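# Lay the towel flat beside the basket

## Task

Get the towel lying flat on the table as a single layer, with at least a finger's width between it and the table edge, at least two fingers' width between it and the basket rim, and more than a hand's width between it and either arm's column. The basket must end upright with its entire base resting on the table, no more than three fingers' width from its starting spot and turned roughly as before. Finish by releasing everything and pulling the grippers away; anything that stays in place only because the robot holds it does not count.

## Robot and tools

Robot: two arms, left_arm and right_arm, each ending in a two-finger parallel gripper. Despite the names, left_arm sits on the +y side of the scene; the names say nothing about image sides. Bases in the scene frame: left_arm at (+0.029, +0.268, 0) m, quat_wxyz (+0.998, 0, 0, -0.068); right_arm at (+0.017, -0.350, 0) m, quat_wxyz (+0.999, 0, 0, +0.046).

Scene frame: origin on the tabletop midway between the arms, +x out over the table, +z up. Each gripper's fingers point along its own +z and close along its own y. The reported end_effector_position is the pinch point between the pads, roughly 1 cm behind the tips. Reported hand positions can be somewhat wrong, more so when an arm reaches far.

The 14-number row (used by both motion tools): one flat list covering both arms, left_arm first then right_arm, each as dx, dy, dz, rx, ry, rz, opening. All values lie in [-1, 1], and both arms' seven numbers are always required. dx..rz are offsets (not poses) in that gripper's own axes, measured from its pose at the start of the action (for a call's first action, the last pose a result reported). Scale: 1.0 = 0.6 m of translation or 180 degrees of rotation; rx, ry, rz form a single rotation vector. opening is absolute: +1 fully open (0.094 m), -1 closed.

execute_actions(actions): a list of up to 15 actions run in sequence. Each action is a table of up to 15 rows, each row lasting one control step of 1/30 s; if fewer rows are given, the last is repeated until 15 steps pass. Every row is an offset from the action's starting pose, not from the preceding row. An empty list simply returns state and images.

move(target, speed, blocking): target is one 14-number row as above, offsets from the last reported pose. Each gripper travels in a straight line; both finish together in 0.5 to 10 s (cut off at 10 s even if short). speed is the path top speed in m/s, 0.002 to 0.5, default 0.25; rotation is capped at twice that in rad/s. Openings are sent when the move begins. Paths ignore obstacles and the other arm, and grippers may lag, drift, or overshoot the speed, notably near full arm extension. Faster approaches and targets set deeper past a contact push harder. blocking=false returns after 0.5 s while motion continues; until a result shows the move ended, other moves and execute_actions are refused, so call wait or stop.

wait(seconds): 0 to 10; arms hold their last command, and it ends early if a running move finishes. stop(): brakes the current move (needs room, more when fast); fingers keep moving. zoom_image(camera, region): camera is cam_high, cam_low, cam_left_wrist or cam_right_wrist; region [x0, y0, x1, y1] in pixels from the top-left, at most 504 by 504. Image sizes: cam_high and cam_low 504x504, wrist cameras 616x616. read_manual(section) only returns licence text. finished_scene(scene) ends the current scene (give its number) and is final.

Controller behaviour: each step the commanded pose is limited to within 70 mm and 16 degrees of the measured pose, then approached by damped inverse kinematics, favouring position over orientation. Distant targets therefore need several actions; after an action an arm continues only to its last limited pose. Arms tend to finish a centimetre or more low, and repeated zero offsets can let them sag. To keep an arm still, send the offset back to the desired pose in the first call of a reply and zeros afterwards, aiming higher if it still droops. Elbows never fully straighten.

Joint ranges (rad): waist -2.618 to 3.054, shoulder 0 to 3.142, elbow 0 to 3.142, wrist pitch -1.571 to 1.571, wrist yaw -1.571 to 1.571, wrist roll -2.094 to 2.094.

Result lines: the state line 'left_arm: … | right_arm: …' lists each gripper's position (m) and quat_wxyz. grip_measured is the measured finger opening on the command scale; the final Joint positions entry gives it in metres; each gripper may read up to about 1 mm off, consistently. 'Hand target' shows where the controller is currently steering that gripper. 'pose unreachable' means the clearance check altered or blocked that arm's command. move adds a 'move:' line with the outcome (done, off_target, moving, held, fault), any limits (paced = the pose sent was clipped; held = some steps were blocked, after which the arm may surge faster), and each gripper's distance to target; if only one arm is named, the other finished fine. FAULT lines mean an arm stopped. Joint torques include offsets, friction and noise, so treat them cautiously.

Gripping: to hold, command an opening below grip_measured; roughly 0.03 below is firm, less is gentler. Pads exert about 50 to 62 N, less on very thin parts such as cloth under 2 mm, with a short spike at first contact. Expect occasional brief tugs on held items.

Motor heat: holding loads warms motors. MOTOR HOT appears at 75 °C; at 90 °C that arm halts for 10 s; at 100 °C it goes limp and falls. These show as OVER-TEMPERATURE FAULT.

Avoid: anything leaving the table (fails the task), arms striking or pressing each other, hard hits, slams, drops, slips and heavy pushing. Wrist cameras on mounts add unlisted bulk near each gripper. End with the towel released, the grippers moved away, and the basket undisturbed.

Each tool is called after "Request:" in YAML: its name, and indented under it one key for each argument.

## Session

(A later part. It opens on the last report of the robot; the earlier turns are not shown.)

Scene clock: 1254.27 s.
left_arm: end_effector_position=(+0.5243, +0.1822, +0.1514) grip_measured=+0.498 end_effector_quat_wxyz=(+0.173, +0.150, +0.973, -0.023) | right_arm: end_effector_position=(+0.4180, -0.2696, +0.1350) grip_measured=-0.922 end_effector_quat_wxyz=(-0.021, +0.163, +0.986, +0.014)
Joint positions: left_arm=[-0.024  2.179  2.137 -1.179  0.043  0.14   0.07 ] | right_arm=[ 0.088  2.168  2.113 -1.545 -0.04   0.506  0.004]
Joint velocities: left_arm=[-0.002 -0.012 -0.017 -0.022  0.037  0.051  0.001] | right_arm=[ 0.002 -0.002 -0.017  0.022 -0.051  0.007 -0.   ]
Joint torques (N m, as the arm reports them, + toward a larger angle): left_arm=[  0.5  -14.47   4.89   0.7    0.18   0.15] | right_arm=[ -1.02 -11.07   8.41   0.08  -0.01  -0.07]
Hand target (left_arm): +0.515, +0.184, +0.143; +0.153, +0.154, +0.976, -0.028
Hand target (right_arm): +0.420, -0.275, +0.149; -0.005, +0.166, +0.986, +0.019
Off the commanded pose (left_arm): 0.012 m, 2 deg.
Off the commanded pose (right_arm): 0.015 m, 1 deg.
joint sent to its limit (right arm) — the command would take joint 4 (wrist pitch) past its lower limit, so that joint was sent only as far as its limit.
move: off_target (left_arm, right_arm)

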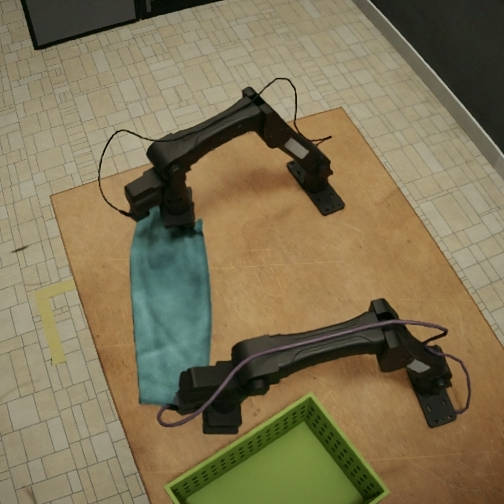

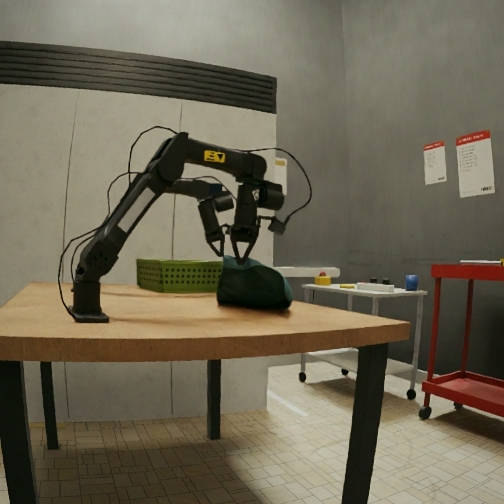

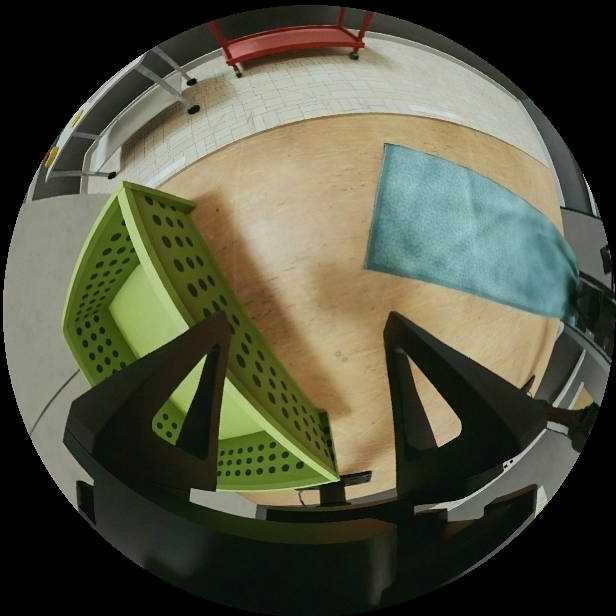

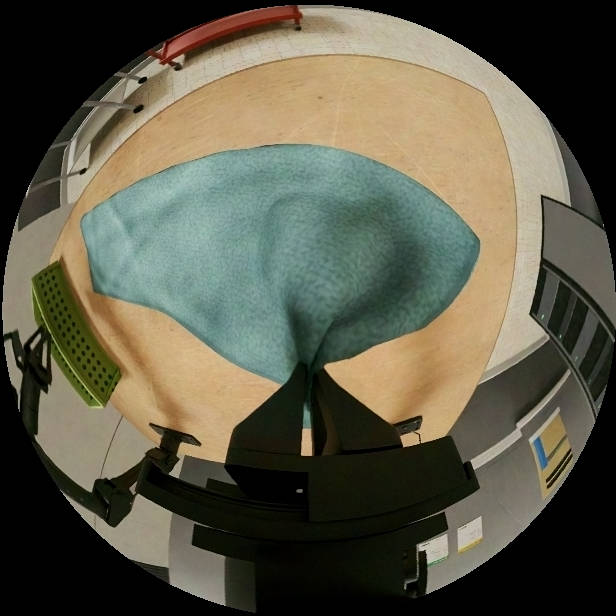

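Request:
move:
  target: [0.278,-0.162,-0.2275,0,0,0,0.5,0.148,0.089,-0.468,0,0,0,-1]
  speed: 0.12

Scene clock: 1265.17 s.
left_arm: end_effector_position=(+0.3103, +0.1465, +0.2284) grip_measured=+0.498 end_effector_quat_wxyz=(+0.189, +0.153, +0.969, -0.032) | right_arm: end_effector_position=(+0.3751, -0.2015, +0.4039) grip_measured=-0.923 end_effector_quat_wxyz=(+0.302, +0.162, +0.916, +0.210)
Joint positions: left_arm=[-0.301  1.399  1.482 -1.27  -0.042 -0.115  0.07 ] | right_arm=[ 0.282  1.787  2.522 -1.554 -0.04   0.739  0.004]
Joint velocities: left_arm=[-0.007  0.012  0.012  0.022  0.037 -0.095 -0.   ] | right_arm=[-0.002  0.002 -0.007 -0.007  0.037  0.022 -0.001]
Joint torques (N m, as the arm reports them, + toward a larger angle): left_arm=[-0.55 -6.68  4.85  0.83 -0.15 -0.13] | right_arm=[ 0.69 -7.95  7.08  1.26 -0.04  0.  ]
Hand target (left_arm): +0.302, +0.151, +0.222; +0.175, +0.150, +0.973, -0.023
Hand target (right_arm): +0.364, -0.201, +0.422; +0.320, +0.158, +0.906, +0.227
Off the commanded pose (left_arm): 0.012 m, 2 deg.
Off the commanded pose (right_arm): 0.022 m, 44 deg; orientation clipped at the last step of the last action.
joint sent to its limit (right arm) — the command would take joint 4 (wrist pitch) past its lower limit, so that joint was sent only as far as its limit.
move: off_target (left_arm, right_arm); limits=paced

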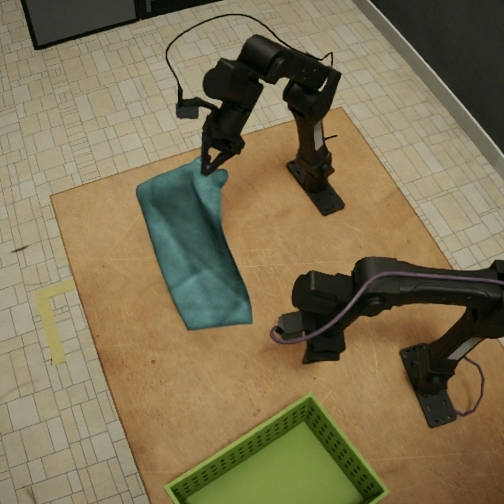

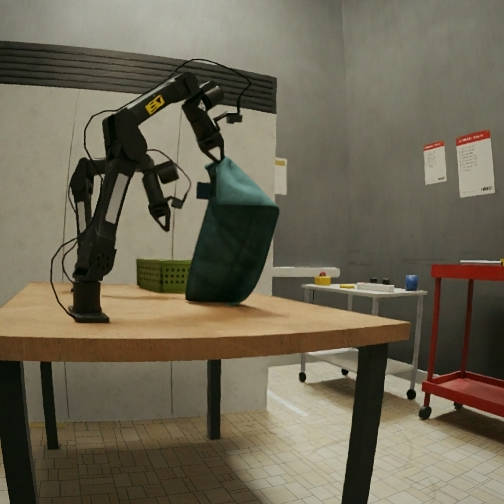

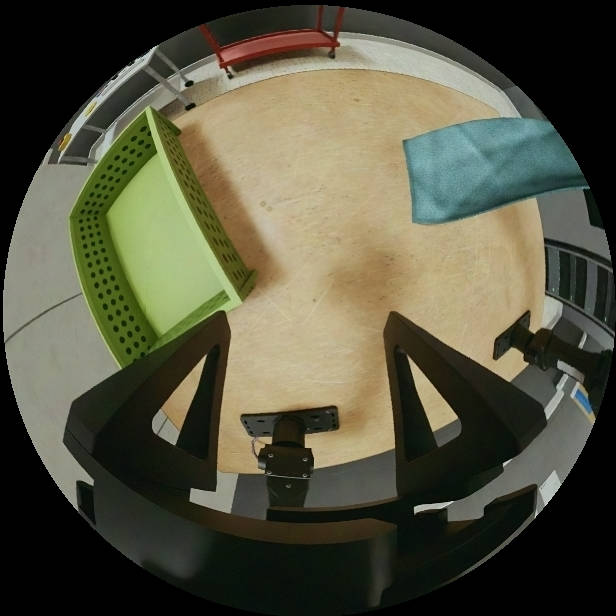

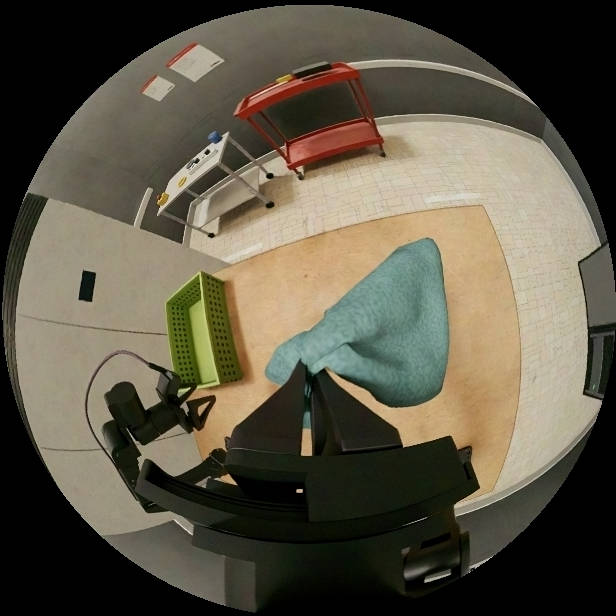

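Request:
zoom_image:
  camera: "cam_high"
  region: [110, 140, 310, 350]

Request:
zoom_image:
  camera: "cam_low"
  region: [150, 140, 320, 320]

Region (110, 140, 310, 350) of cam_high's 504x504 image, scaled by 2.400, with more detail than that image has; it fills the left 480 columns of this view, and the rest is white.

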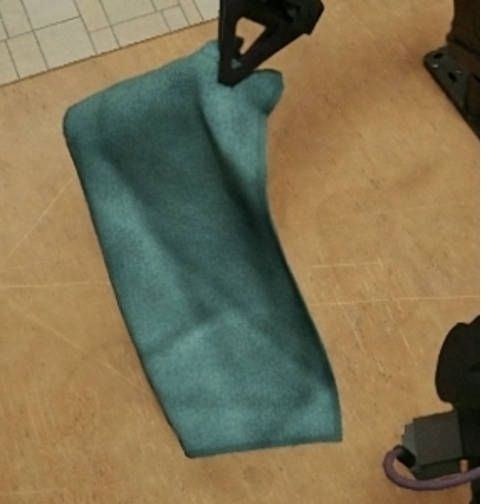

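Region (150, 140, 320, 320) of cam_low's 504x504 image, scaled by 2.800, with more detail than that image has.

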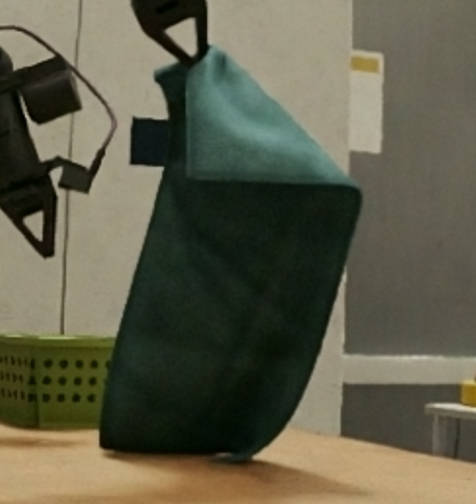

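Request:
move:
  target: [0.0935,-0.315,0.176,0.036,-0.376,0.026,0.6,0,0,-0.02,0,0,0,-1]
  speed: 0.2

Scene clock: 1300.67 s.
left_arm: end_effector_position=(+0.2425, -0.0368, +0.1196) grip_measured=+0.598 end_effector_quat_wxyz=(+0.685, +0.141, +0.696, -0.165) | right_arm: end_effector_position=(+0.3751, -0.2015, +0.4039) grip_measured=-0.923 end_effector_quat_wxyz=(+0.301, +0.164, +0.915, +0.210)
Joint positions: left_arm=[-1.216  1.909  0.329  1.565 -0.915 -0.047  0.075] | right_arm=[ 0.282  1.787  2.522 -1.554 -0.04   0.743  0.004]
Joint velocities: left_arm=[ 0.022 -0.002 -0.012  0.095 -0.007 -0.051 -0.   ] | right_arm=[ 0.007  0.002 -0.007  0.022 -0.007 -0.037 -0.001]
Joint torques (N m, as the arm reports them, + toward a larger angle): left_arm=[-0.39 -6.44  2.16  1.64 -0.13  0.15] | right_arm=[-0.14 -7.63  4.44  1.26 -0.02 -0.06]
Hand target (left_arm): +0.241, -0.033, +0.113; +0.682, +0.151, +0.699, -0.150
Hand target (right_arm): +0.368, -0.205, +0.412; +0.310, +0.161, +0.912, +0.215
Off the commanded pose (left_arm): 0.012 m, 2 deg.
Off the commanded pose (right_arm): 0.012 m, 0 deg.
joint sent to its limit (left arm) — the command would take joint 4 (wrist pitch) past its upper limit, so that joint was sent only as far as its limit.
joint sent to its limit (right arm) — the command would take joint 4 (wrist pitch) past its lower limit, so that joint was sent only as far as its limit.
move: off_target (left_arm, right_arm)

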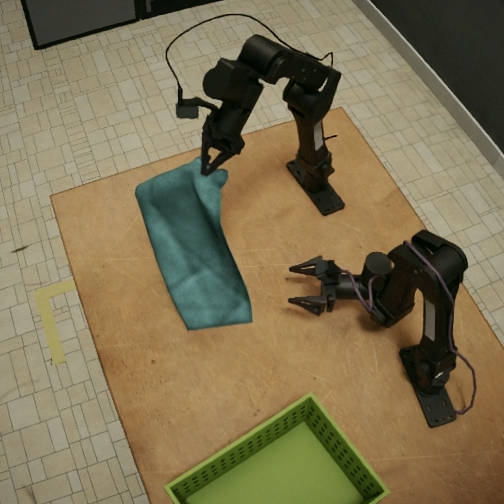

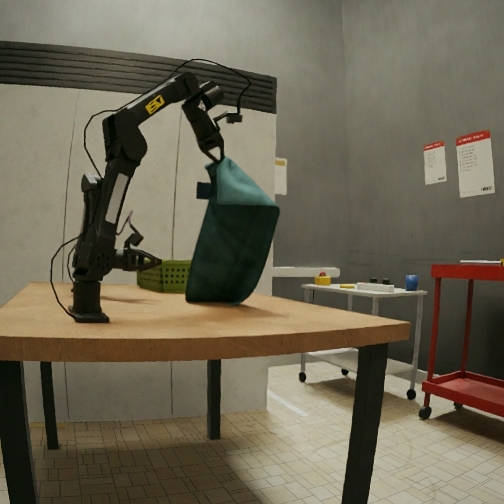

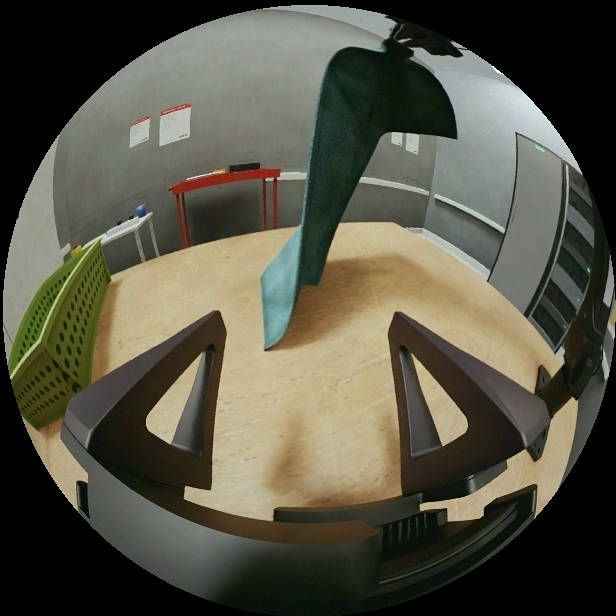

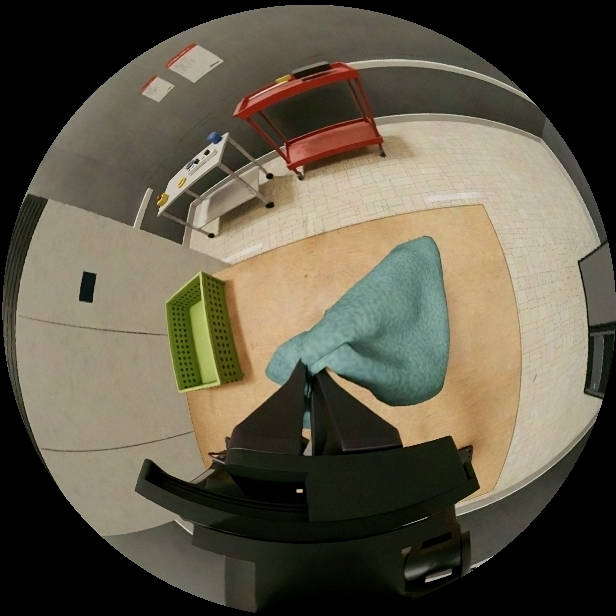

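Request:
move:
  target: [0.03,0.03,0.1,0,0,0,0.6,0,0,0,0,0,0,-1]
  speed: 0.1

Scene clock: 1306.03 s.
left_arm: end_effector_position=(+0.3000, -0.0406, +0.1002) grip_measured=+0.598 end_effector_quat_wxyz=(+0.680, +0.144, +0.702, -0.155) | right_arm: end_effector_position=(+0.3751, -0.2015, +0.4039) grip_measured=-0.923 end_effector_quat_wxyz=(+0.301, +0.164, +0.915, +0.210)
Joint positions: left_arm=[-1.005  2.034  0.427  1.57  -0.713 -0.046  0.075] | right_arm=[ 0.282  1.787  2.522 -1.554 -0.04   0.743  0.004]
Joint velocities: left_arm=[-0.007 -0.007 -0.007 -0.007  0.051 -0.081  0.   ] | right_arm=[ 0.007  0.002 -0.007 -0.051 -0.022  0.022  0.   ]
Joint torques (N m, as the arm reports them, + toward a larger angle): left_arm=[ 0.54 -7.34  5.89  1.74  0.14 -0.11] | right_arm=[-0.01 -5.65  4.64  1.29 -0.01  0.  ]
Hand target (left_arm): +0.304, -0.047, +0.101; +0.680, +0.142, +0.701, -0.163
Hand target (right_arm): +0.375, -0.201, +0.404; +0.301, +0.164, +0.915, +0.210
Off the commanded pose (left_arm): 0.007 m, 1 deg.
Off the commanded pose (right_arm): 0.000 m, 0 deg.
joint sent to its limit (left arm) — the command would take joint 4 (wrist pitch) past its upper limit, so that joint was sent only as far as its limit.
move: done

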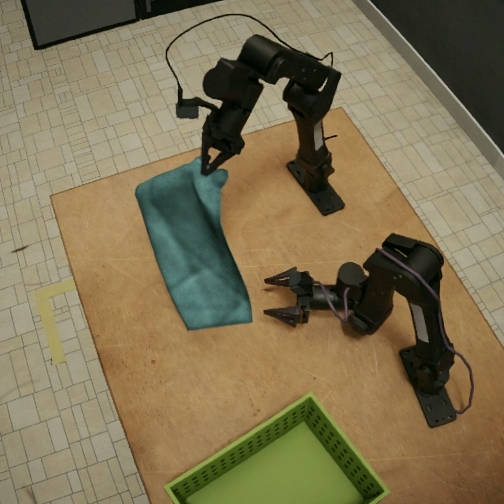

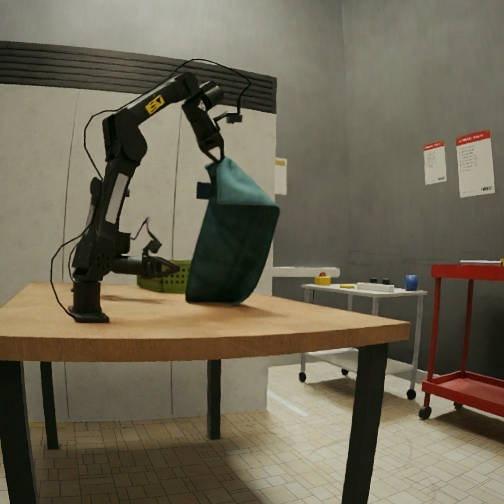

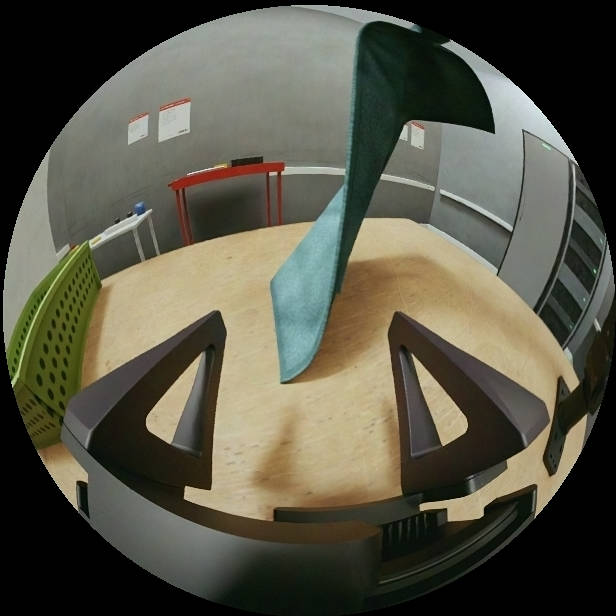

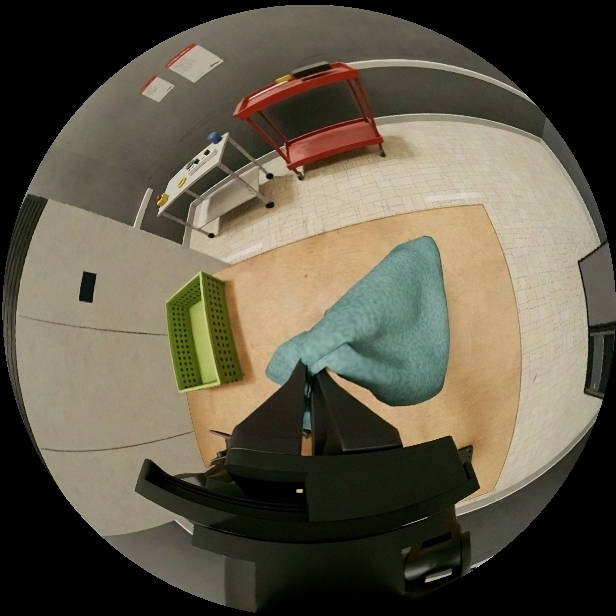

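Request:
move:
  target: [0.04,0,0.115,0,0,0,0.6,0,0,0,0,0,0,-1]
  speed: 0.08

Scene clock: 1311.43 s.
left_arm: end_effector_position=(+0.3569, -0.0647, +0.0787) grip_measured=+0.598 end_effector_quat_wxyz=(+0.683, +0.137, +0.700, -0.157) | right_arm: end_effector_position=(+0.3751, -0.2015, +0.4039) grip_measured=-0.923 end_effector_quat_wxyz=(+0.301, +0.164, +0.915, +0.210)
Joint positions: left_arm=[-0.873  2.22   0.644  1.554 -0.588 -0.046  0.075] | right_arm=[ 0.282  1.787  2.522 -1.554 -0.04   0.743  0.004]
Joint velocities: left_arm=[-0.002 -0.017 -0.007 -0.081 -0.037 -0.037  0.   ] | right_arm=[ 0.007  0.007 -0.002 -0.022 -0.051 -0.022 -0.   ]
Joint torques (N m, as the arm reports them, + toward a larger angle): left_arm=[ 0.51 -9.14  6.    1.54  0.1   0.08] | right_arm=[ 0.   -5.65  4.64  1.29 -0.01 -0.01]
Hand target (left_arm): +0.361, -0.070, +0.074; +0.680, +0.144, +0.702, -0.155
Hand target (right_arm): +0.375, -0.201, +0.404; +0.301, +0.164, +0.915, +0.210
Off the commanded pose (left_arm): 0.008 m, 1 deg.
Off the commanded pose (right_arm): 0.000 m, 0 deg.
move: done

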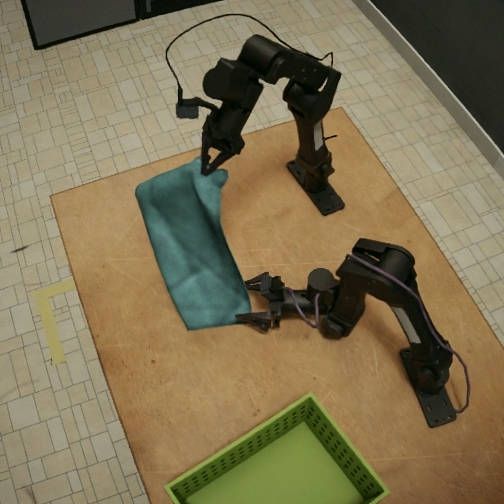

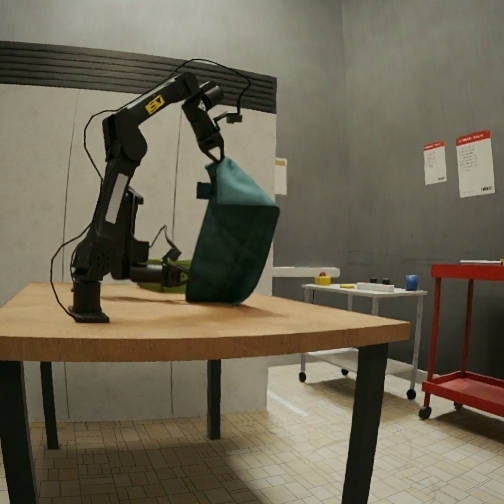

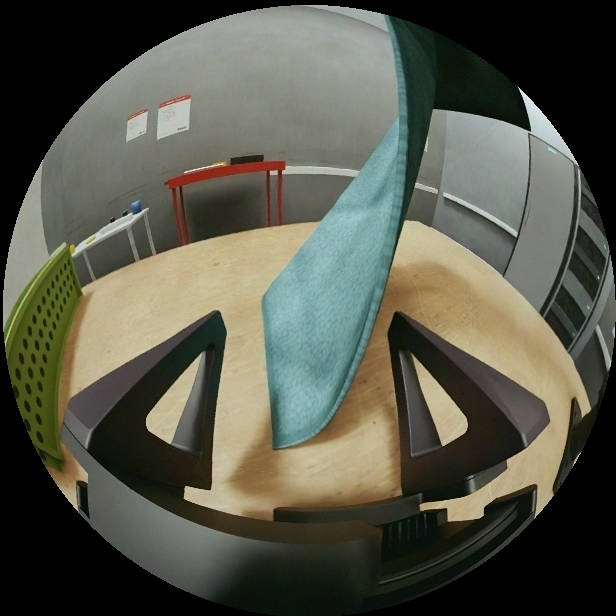

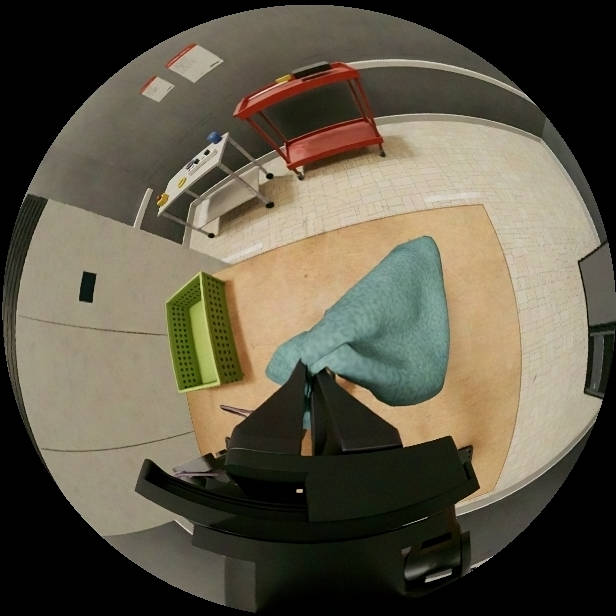

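Request:
move:
  target: [0.0,-0.04,0.04,0,0,0,0.6,0,0,0,0,0,0,-1]
  speed: 0.06

Scene clock: 1314.93 s.
left_arm: end_effector_position=(+0.3671, -0.0908, +0.0840) grip_measured=+0.598 end_effector_quat_wxyz=(+0.686, +0.136, +0.696, -0.163) | right_arm: end_effector_position=(+0.3751, -0.2015, +0.4039) grip_measured=-0.923 end_effector_quat_wxyz=(+0.301, +0.164, +0.915, +0.210)
Joint positions: left_arm=[-0.886  2.245  0.758  1.478 -0.596 -0.046  0.075] | right_arm=[ 0.282  1.787  2.522 -1.554 -0.04   0.743  0.004]
Joint velocities: left_arm=[-0.012 -0.002 -0.017 -0.081  0.037  0.007 -0.   ] | right_arm=[-0.012  0.007  0.007  0.081  0.037 -0.007 -0.001]
Joint torques (N m, as the arm reports them, + toward a larger angle): left_arm=[-0.53 -9.99  6.7   1.62 -0.14  0.  ] | right_arm=[ 0.01 -5.65  4.64  1.29 -0.01 -0.01]
Hand target (left_arm): +0.368, -0.096, +0.080; +0.683, +0.137, +0.700, -0.158
Hand target (right_arm): +0.375, -0.201, +0.404; +0.301, +0.164, +0.915, +0.210
Off the commanded pose (left_arm): 0.008 m, 1 deg.
Off the commanded pose (right_arm): 0.000 m, 0 deg.
move: done

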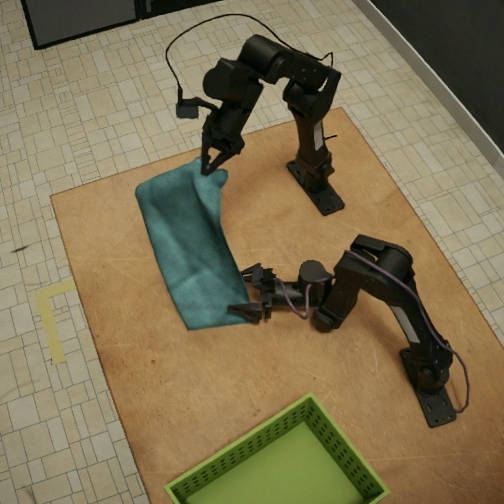

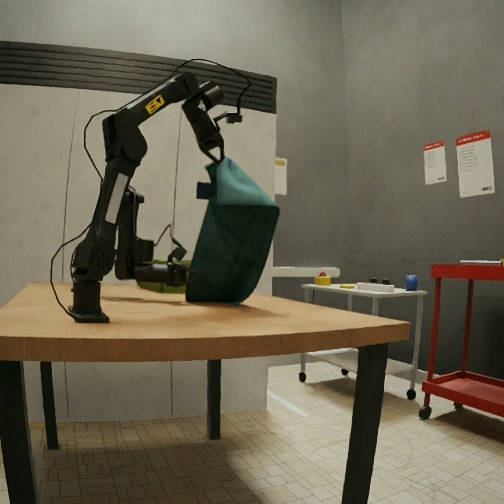

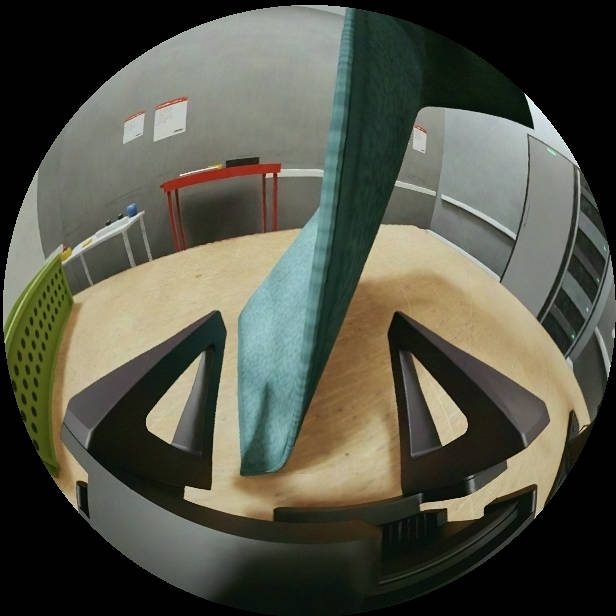

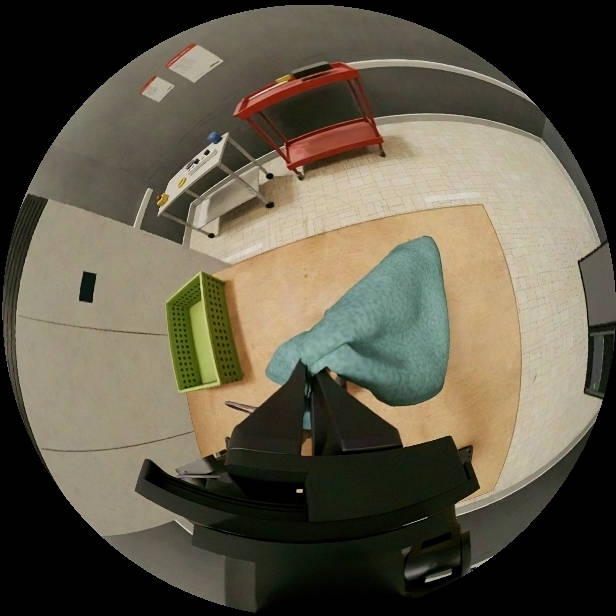

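Edge is now centered between the fingers. Close the left gripper.

Request:
execute_actions:
  actions:
    - [[0,0,0.01,0,0,0,0.0,0,0,0,0,0,0,-1]]
    - [[0,0,0.01,0,0,0,-0.6,0,0,0,0,0,0,-1]]
    - [[0,0,0.01,0,0,0,-1,0,0,0,0,0,0,-1]]

Scene clock: 1317.47 s.
left_arm: end_effector_position=(+0.3671, -0.0907, +0.0835) grip_measured=-0.969 end_effector_quat_wxyz=(+0.685, +0.136, +0.697, -0.162) | right_arm: end_effector_position=(+0.3751, -0.2015, +0.4039) grip_measured=-0.923 end_effector_quat_wxyz=(+0.301, +0.164, +0.915, +0.210)
Joint positions: left_arm=[-0.886  2.245  0.758  1.476 -0.596 -0.046  0.001] | right_arm=[ 0.282  1.787  2.522 -1.554 -0.04   0.743  0.004]
Joint velocities: left_arm=[ 0.007 -0.007 -0.007 -0.081  0.066 -0.066 -0.   ] | right_arm=[ 0.002  0.002  0.012  0.037  0.037 -0.022  0.001]
Joint torques (N m, as the arm reports them, + toward a larger angle): left_arm=[  0.75 -10.85   6.11   1.67   0.08   0.03] | right_arm=[ 0.   -5.65  4.63  1.29 -0.01  0.  ]
Hand target (left_arm): +0.372, -0.093, +0.083; +0.685, +0.136, +0.697, -0.162
Hand target (right_arm): +0.375, -0.201, +0.404; +0.301, +0.164, +0.915, +0.210
Off the commanded pose (left_arm): 0.006 m, 0 deg.
Off the commanded pose (right_arm): 0.000 m, 0 deg.

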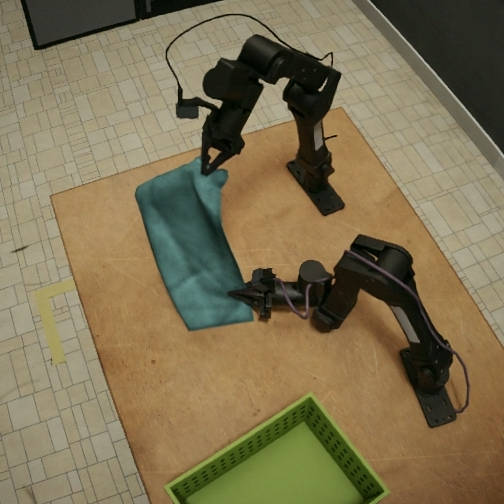

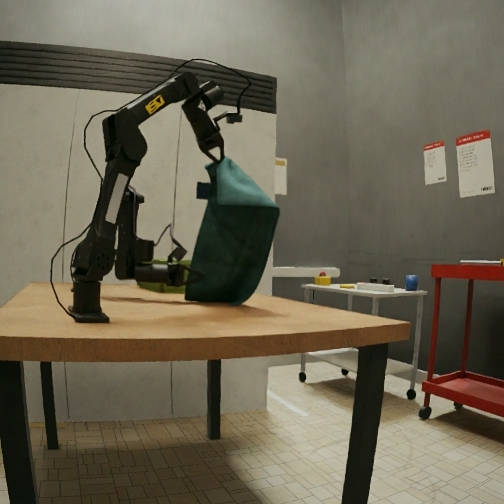

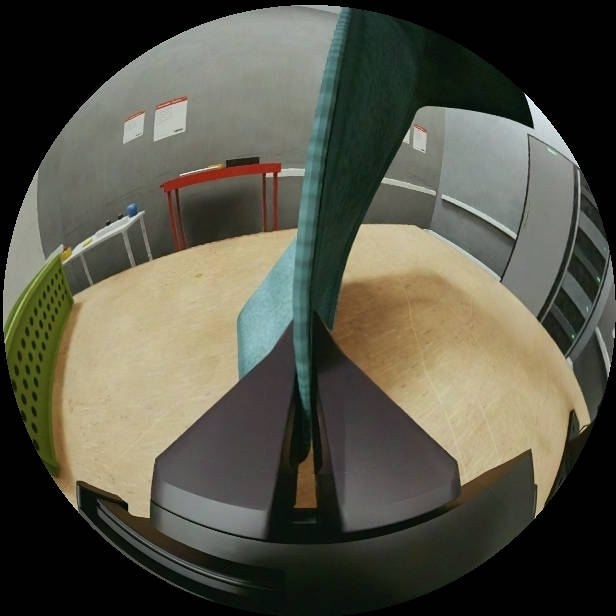

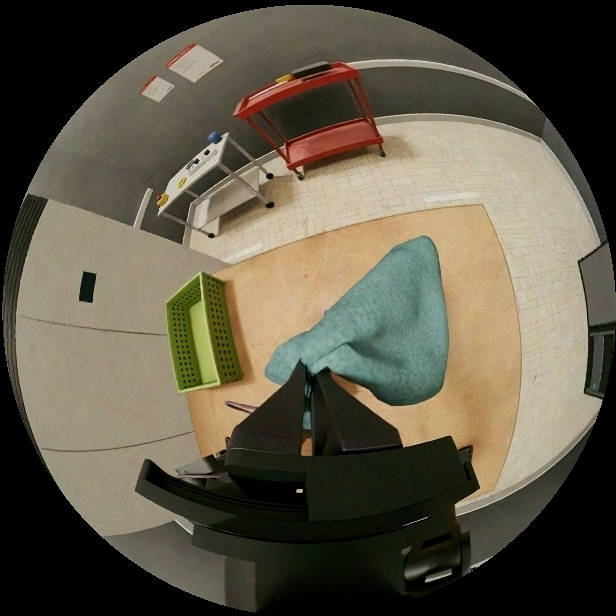

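Request:
move:
  target: [-0.418,0.190,-0.0365,0.172,0.210,0.3775,-1,-0.042,-0.193,0.069,0,0,0,-1]
  speed: 0.12

Scene clock: 1347.93 s.
left_arm: end_effector_position=(+0.3988, +0.0280, +0.3227) grip_measured=-0.969 end_effector_quat_wxyz=(+0.355, +0.702, +0.607, +0.114) | right_arm: end_effector_position=(+0.4016, -0.2938, +0.3152) grip_measured=-0.923 end_effector_quat_wxyz=(+0.277, +0.165, +0.924, +0.206)
Joint positions: left_arm=[-0.456  1.678  1.938 -1.067 -0.03   1.137  0.001] | right_arm=[-0.076  1.567  1.842 -1.192 -0.283  0.466  0.004]
Joint velocities: left_arm=[-0.007  0.002 -0.017  0.037 -0.007 -0.022  0.001] | right_arm=[-0.017 -0.007  0.002  0.095  0.022 -0.007 -0.   ]
Joint torques (N m, as the arm reports them, + toward a larger angle): left_arm=[ 0.79 -8.02 10.39  1.31 -0.08  0.12] | right_arm=[-1.05 -7.97  6.    1.34 -0.05 -0.12]
Hand target (left_arm): +0.401, +0.033, +0.329; +0.355, +0.700, +0.608, +0.120
Hand target (right_arm): +0.399, -0.299, +0.329; +0.302, +0.163, +0.916, +0.206
Off the commanded pose (left_arm): 0.008 m, 1 deg.
Off the commanded pose (right_arm): 0.016 m, 3 deg.
move: off_target (right_arm)

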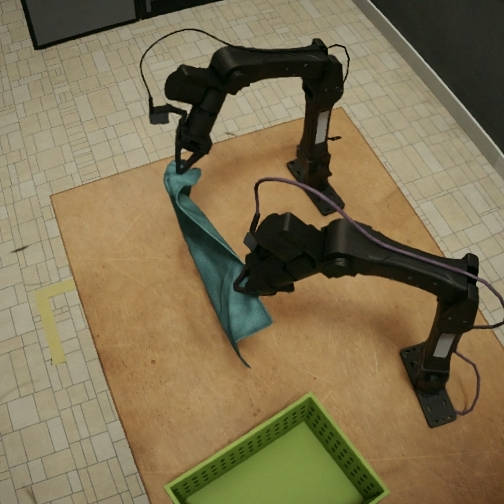

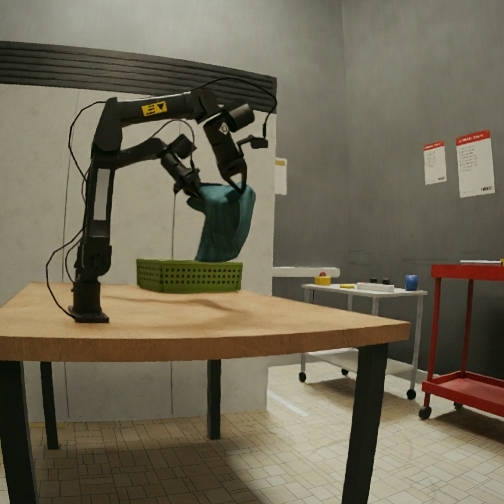

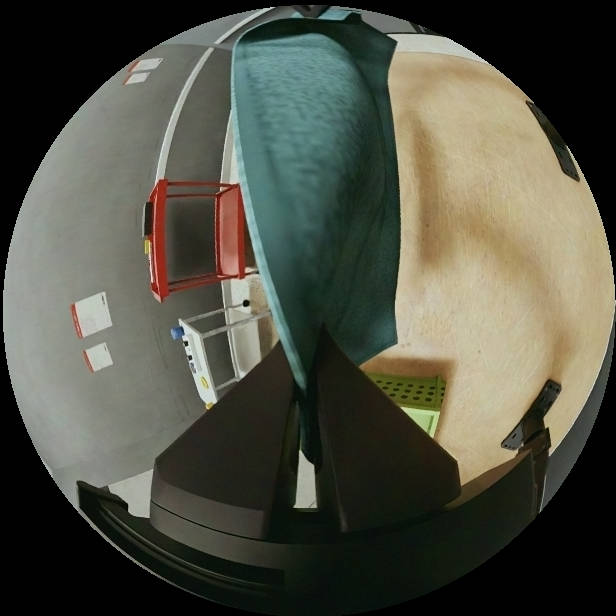

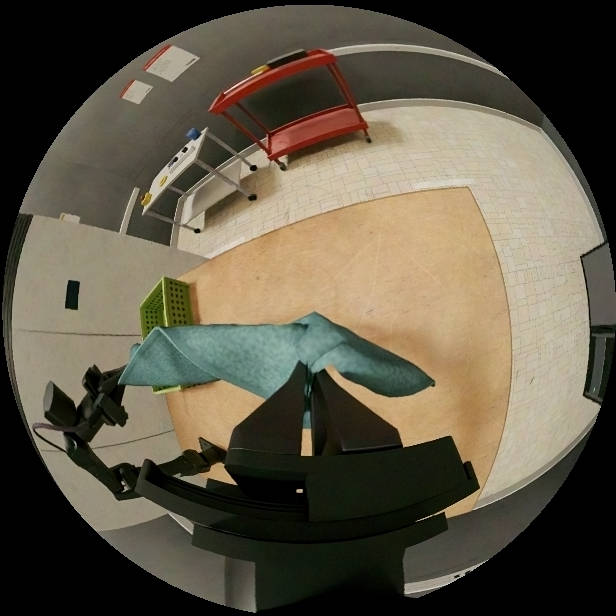

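Request:
zoom_image:
  camera: "cam_low"
  region: [140, 120, 320, 300]

Request:
zoom_image:
  camera: "cam_high"
  region: [120, 140, 340, 390]

Region (140, 120, 320, 300) of cam_low's 504x504 image, scaled by 2.800, with more detail than that image has.

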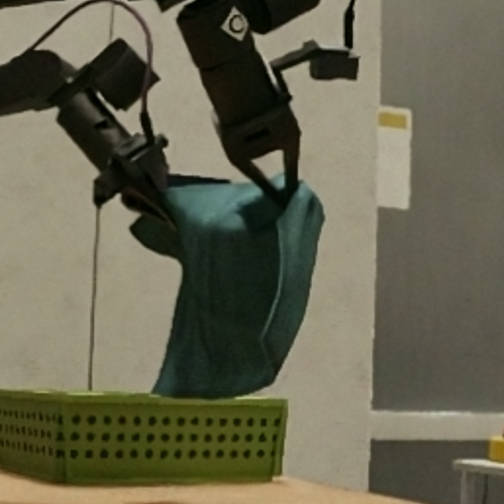

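Region (120, 140, 340, 390) of cam_high's 504x504 image, scaled by 2.016, with more detail than that image has; it fills the left 444 columns of this view, and the rest is white.

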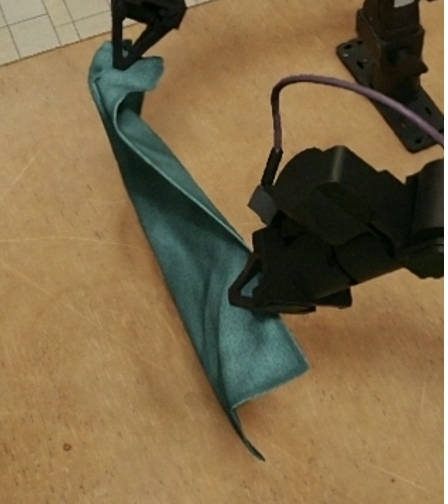

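Request:
move:
  target: [-0.0165,0.167,0.185,0,0,0,-1,-0.232,-0.069,0.103,0,0,0,-1]
  speed: 0.1

Scene clock: 1363.17 s.
left_arm: end_effector_position=(+0.5352, -0.0271, +0.2961) grip_measured=-0.969 end_effector_quat_wxyz=(+0.384, +0.691, +0.600, +0.123) | right_arm: end_effector_position=(+0.5396, -0.3615, +0.2996) grip_measured=-0.923 end_effector_quat_wxyz=(+0.287, +0.168, +0.919, +0.212)
Joint positions: left_arm=[-0.39   2.375  2.834 -1.2    0.015  1.181  0.001] | right_arm=[-0.245  2.305  2.83  -1.462 -0.39   0.338  0.004]
Joint velocities: left_arm=[-0.002  0.017 -0.007  0.022 -0.022 -0.051  0.001] | right_arm=[-0.007  0.022 -0.022 -0.081 -0.051  0.037  0.   ]
Joint torques (N m, as the arm reports them, + toward a larger angle): left_arm=[  0.75 -14.66   9.76   1.6    0.15   0.08] | right_arm=[ -1.13 -10.11   8.12   1.17  -0.13  -0.09]
Hand target (left_arm): +0.538, -0.023, +0.309; +0.398, +0.686, +0.595, +0.129
Hand target (right_arm): +0.539, -0.370, +0.309; +0.304, +0.168, +0.915, +0.208
Off the commanded pose (left_arm): 0.014 m, 4 deg.
Off the commanded pose (right_arm): 0.014 m, 2 deg.
elbow stopped short (left arm): the move would have taken joint 3 (elbow) straighter than the controller allows; a more bent joint 3 avoids this.
elbow stopped short (right arm): the move would have taken joint 3 (elbow) straighter than the controller allows; a more bent joint 3 avoids this.
move: off_target (left_arm, right_arm)

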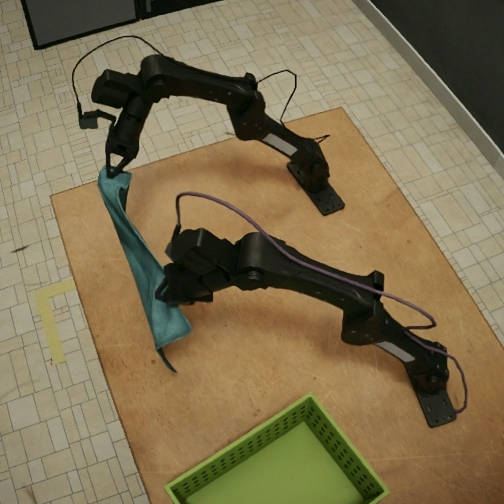

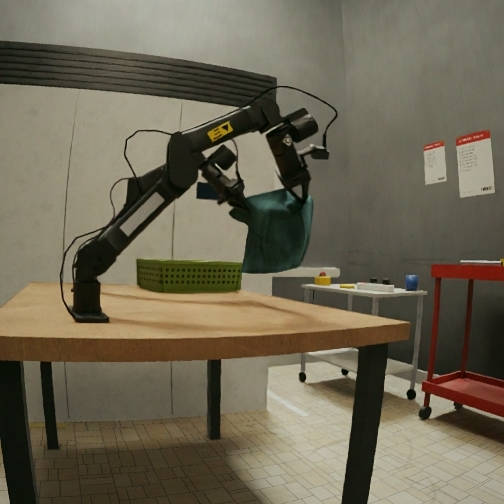

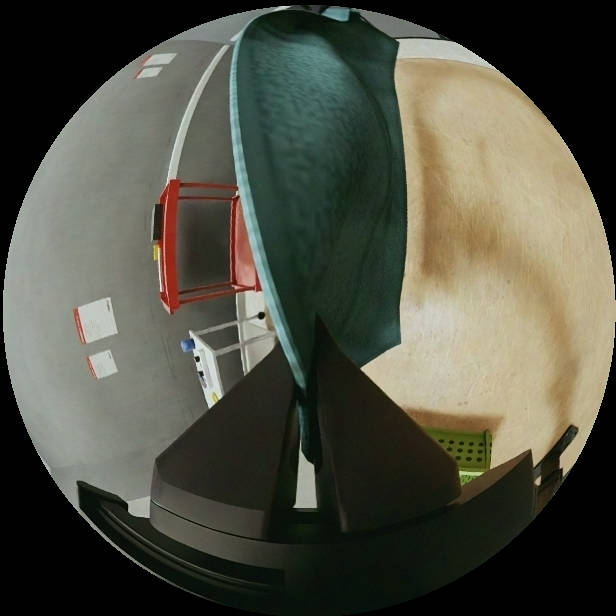

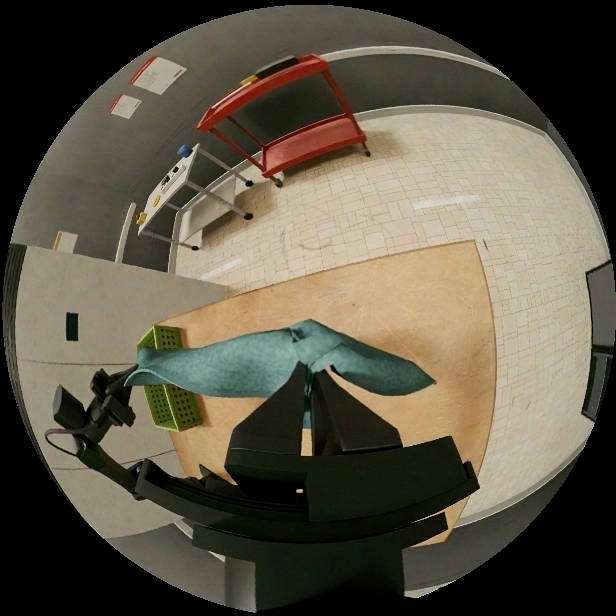

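Request:
move:
  target: [0.0325,-0.204,0.04,0,0,0,-1,0.165,-0.118,0.057,0,0,0,-1]
  speed: 0.08

Scene clock: 1376.07 s.
left_arm: end_effector_position=(+0.4690, -0.0253, +0.1886) grip_measured=-0.969 end_effector_quat_wxyz=(+0.384, +0.697, +0.594, +0.118) | right_arm: end_effector_position=(+0.4660, -0.3604, +0.1773) grip_measured=-0.923 end_effector_quat_wxyz=(+0.257, +0.171, +0.926, +0.216)
Joint positions: left_arm=[-0.463  1.858  1.56  -0.447 -0.024  1.142  0.001] | right_arm=[-0.279  1.752  1.498 -0.76  -0.422  0.3    0.004]
Joint velocities: left_arm=[-0.002  0.002 -0.007  0.022 -0.037 -0.007 -0.   ] | right_arm=[ 0.002 -0.012  0.007 -0.007 -0.007 -0.051  0.001]
Joint torques (N m, as the arm reports them, + toward a larger angle): left_arm=[ -0.14 -13.79   6.63   1.59  -0.16  -0.11] | right_arm=[ -1.25 -10.09   7.05   1.27  -0.14  -0.09]
Hand target (left_arm): +0.465, -0.021, +0.192; +0.384, +0.691, +0.600, +0.123
Hand target (right_arm): +0.468, -0.369, +0.194; +0.287, +0.168, +0.919, +0.211
Off the commanded pose (left_arm): 0.007 m, 1 deg.
Off the commanded pose (right_arm): 0.020 m, 4 deg.
move: off_target (right_arm)

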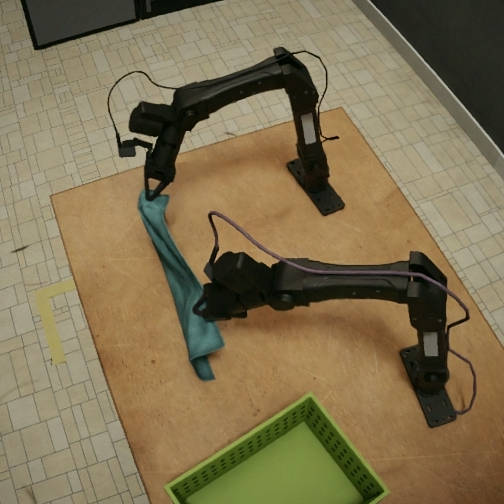

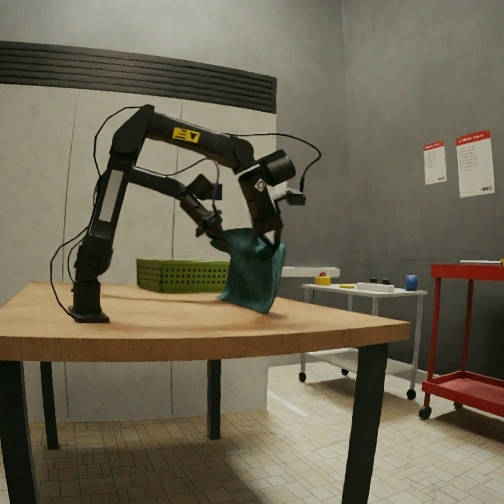

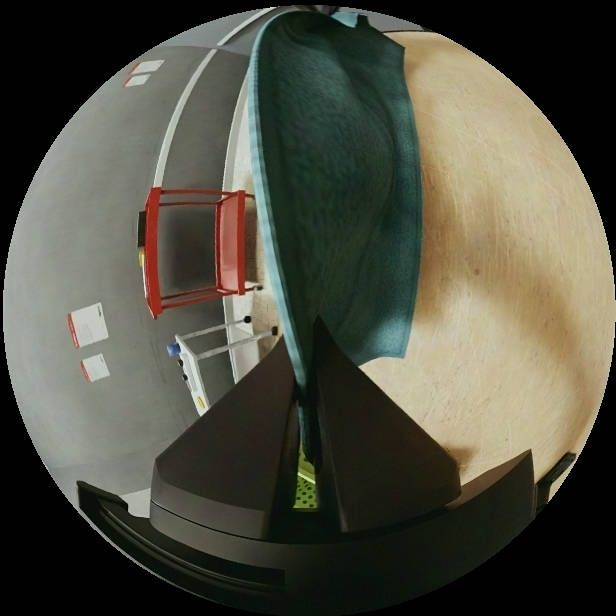

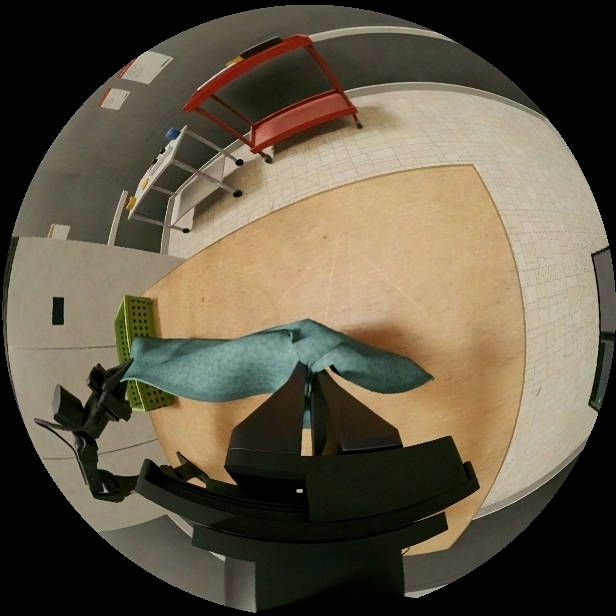

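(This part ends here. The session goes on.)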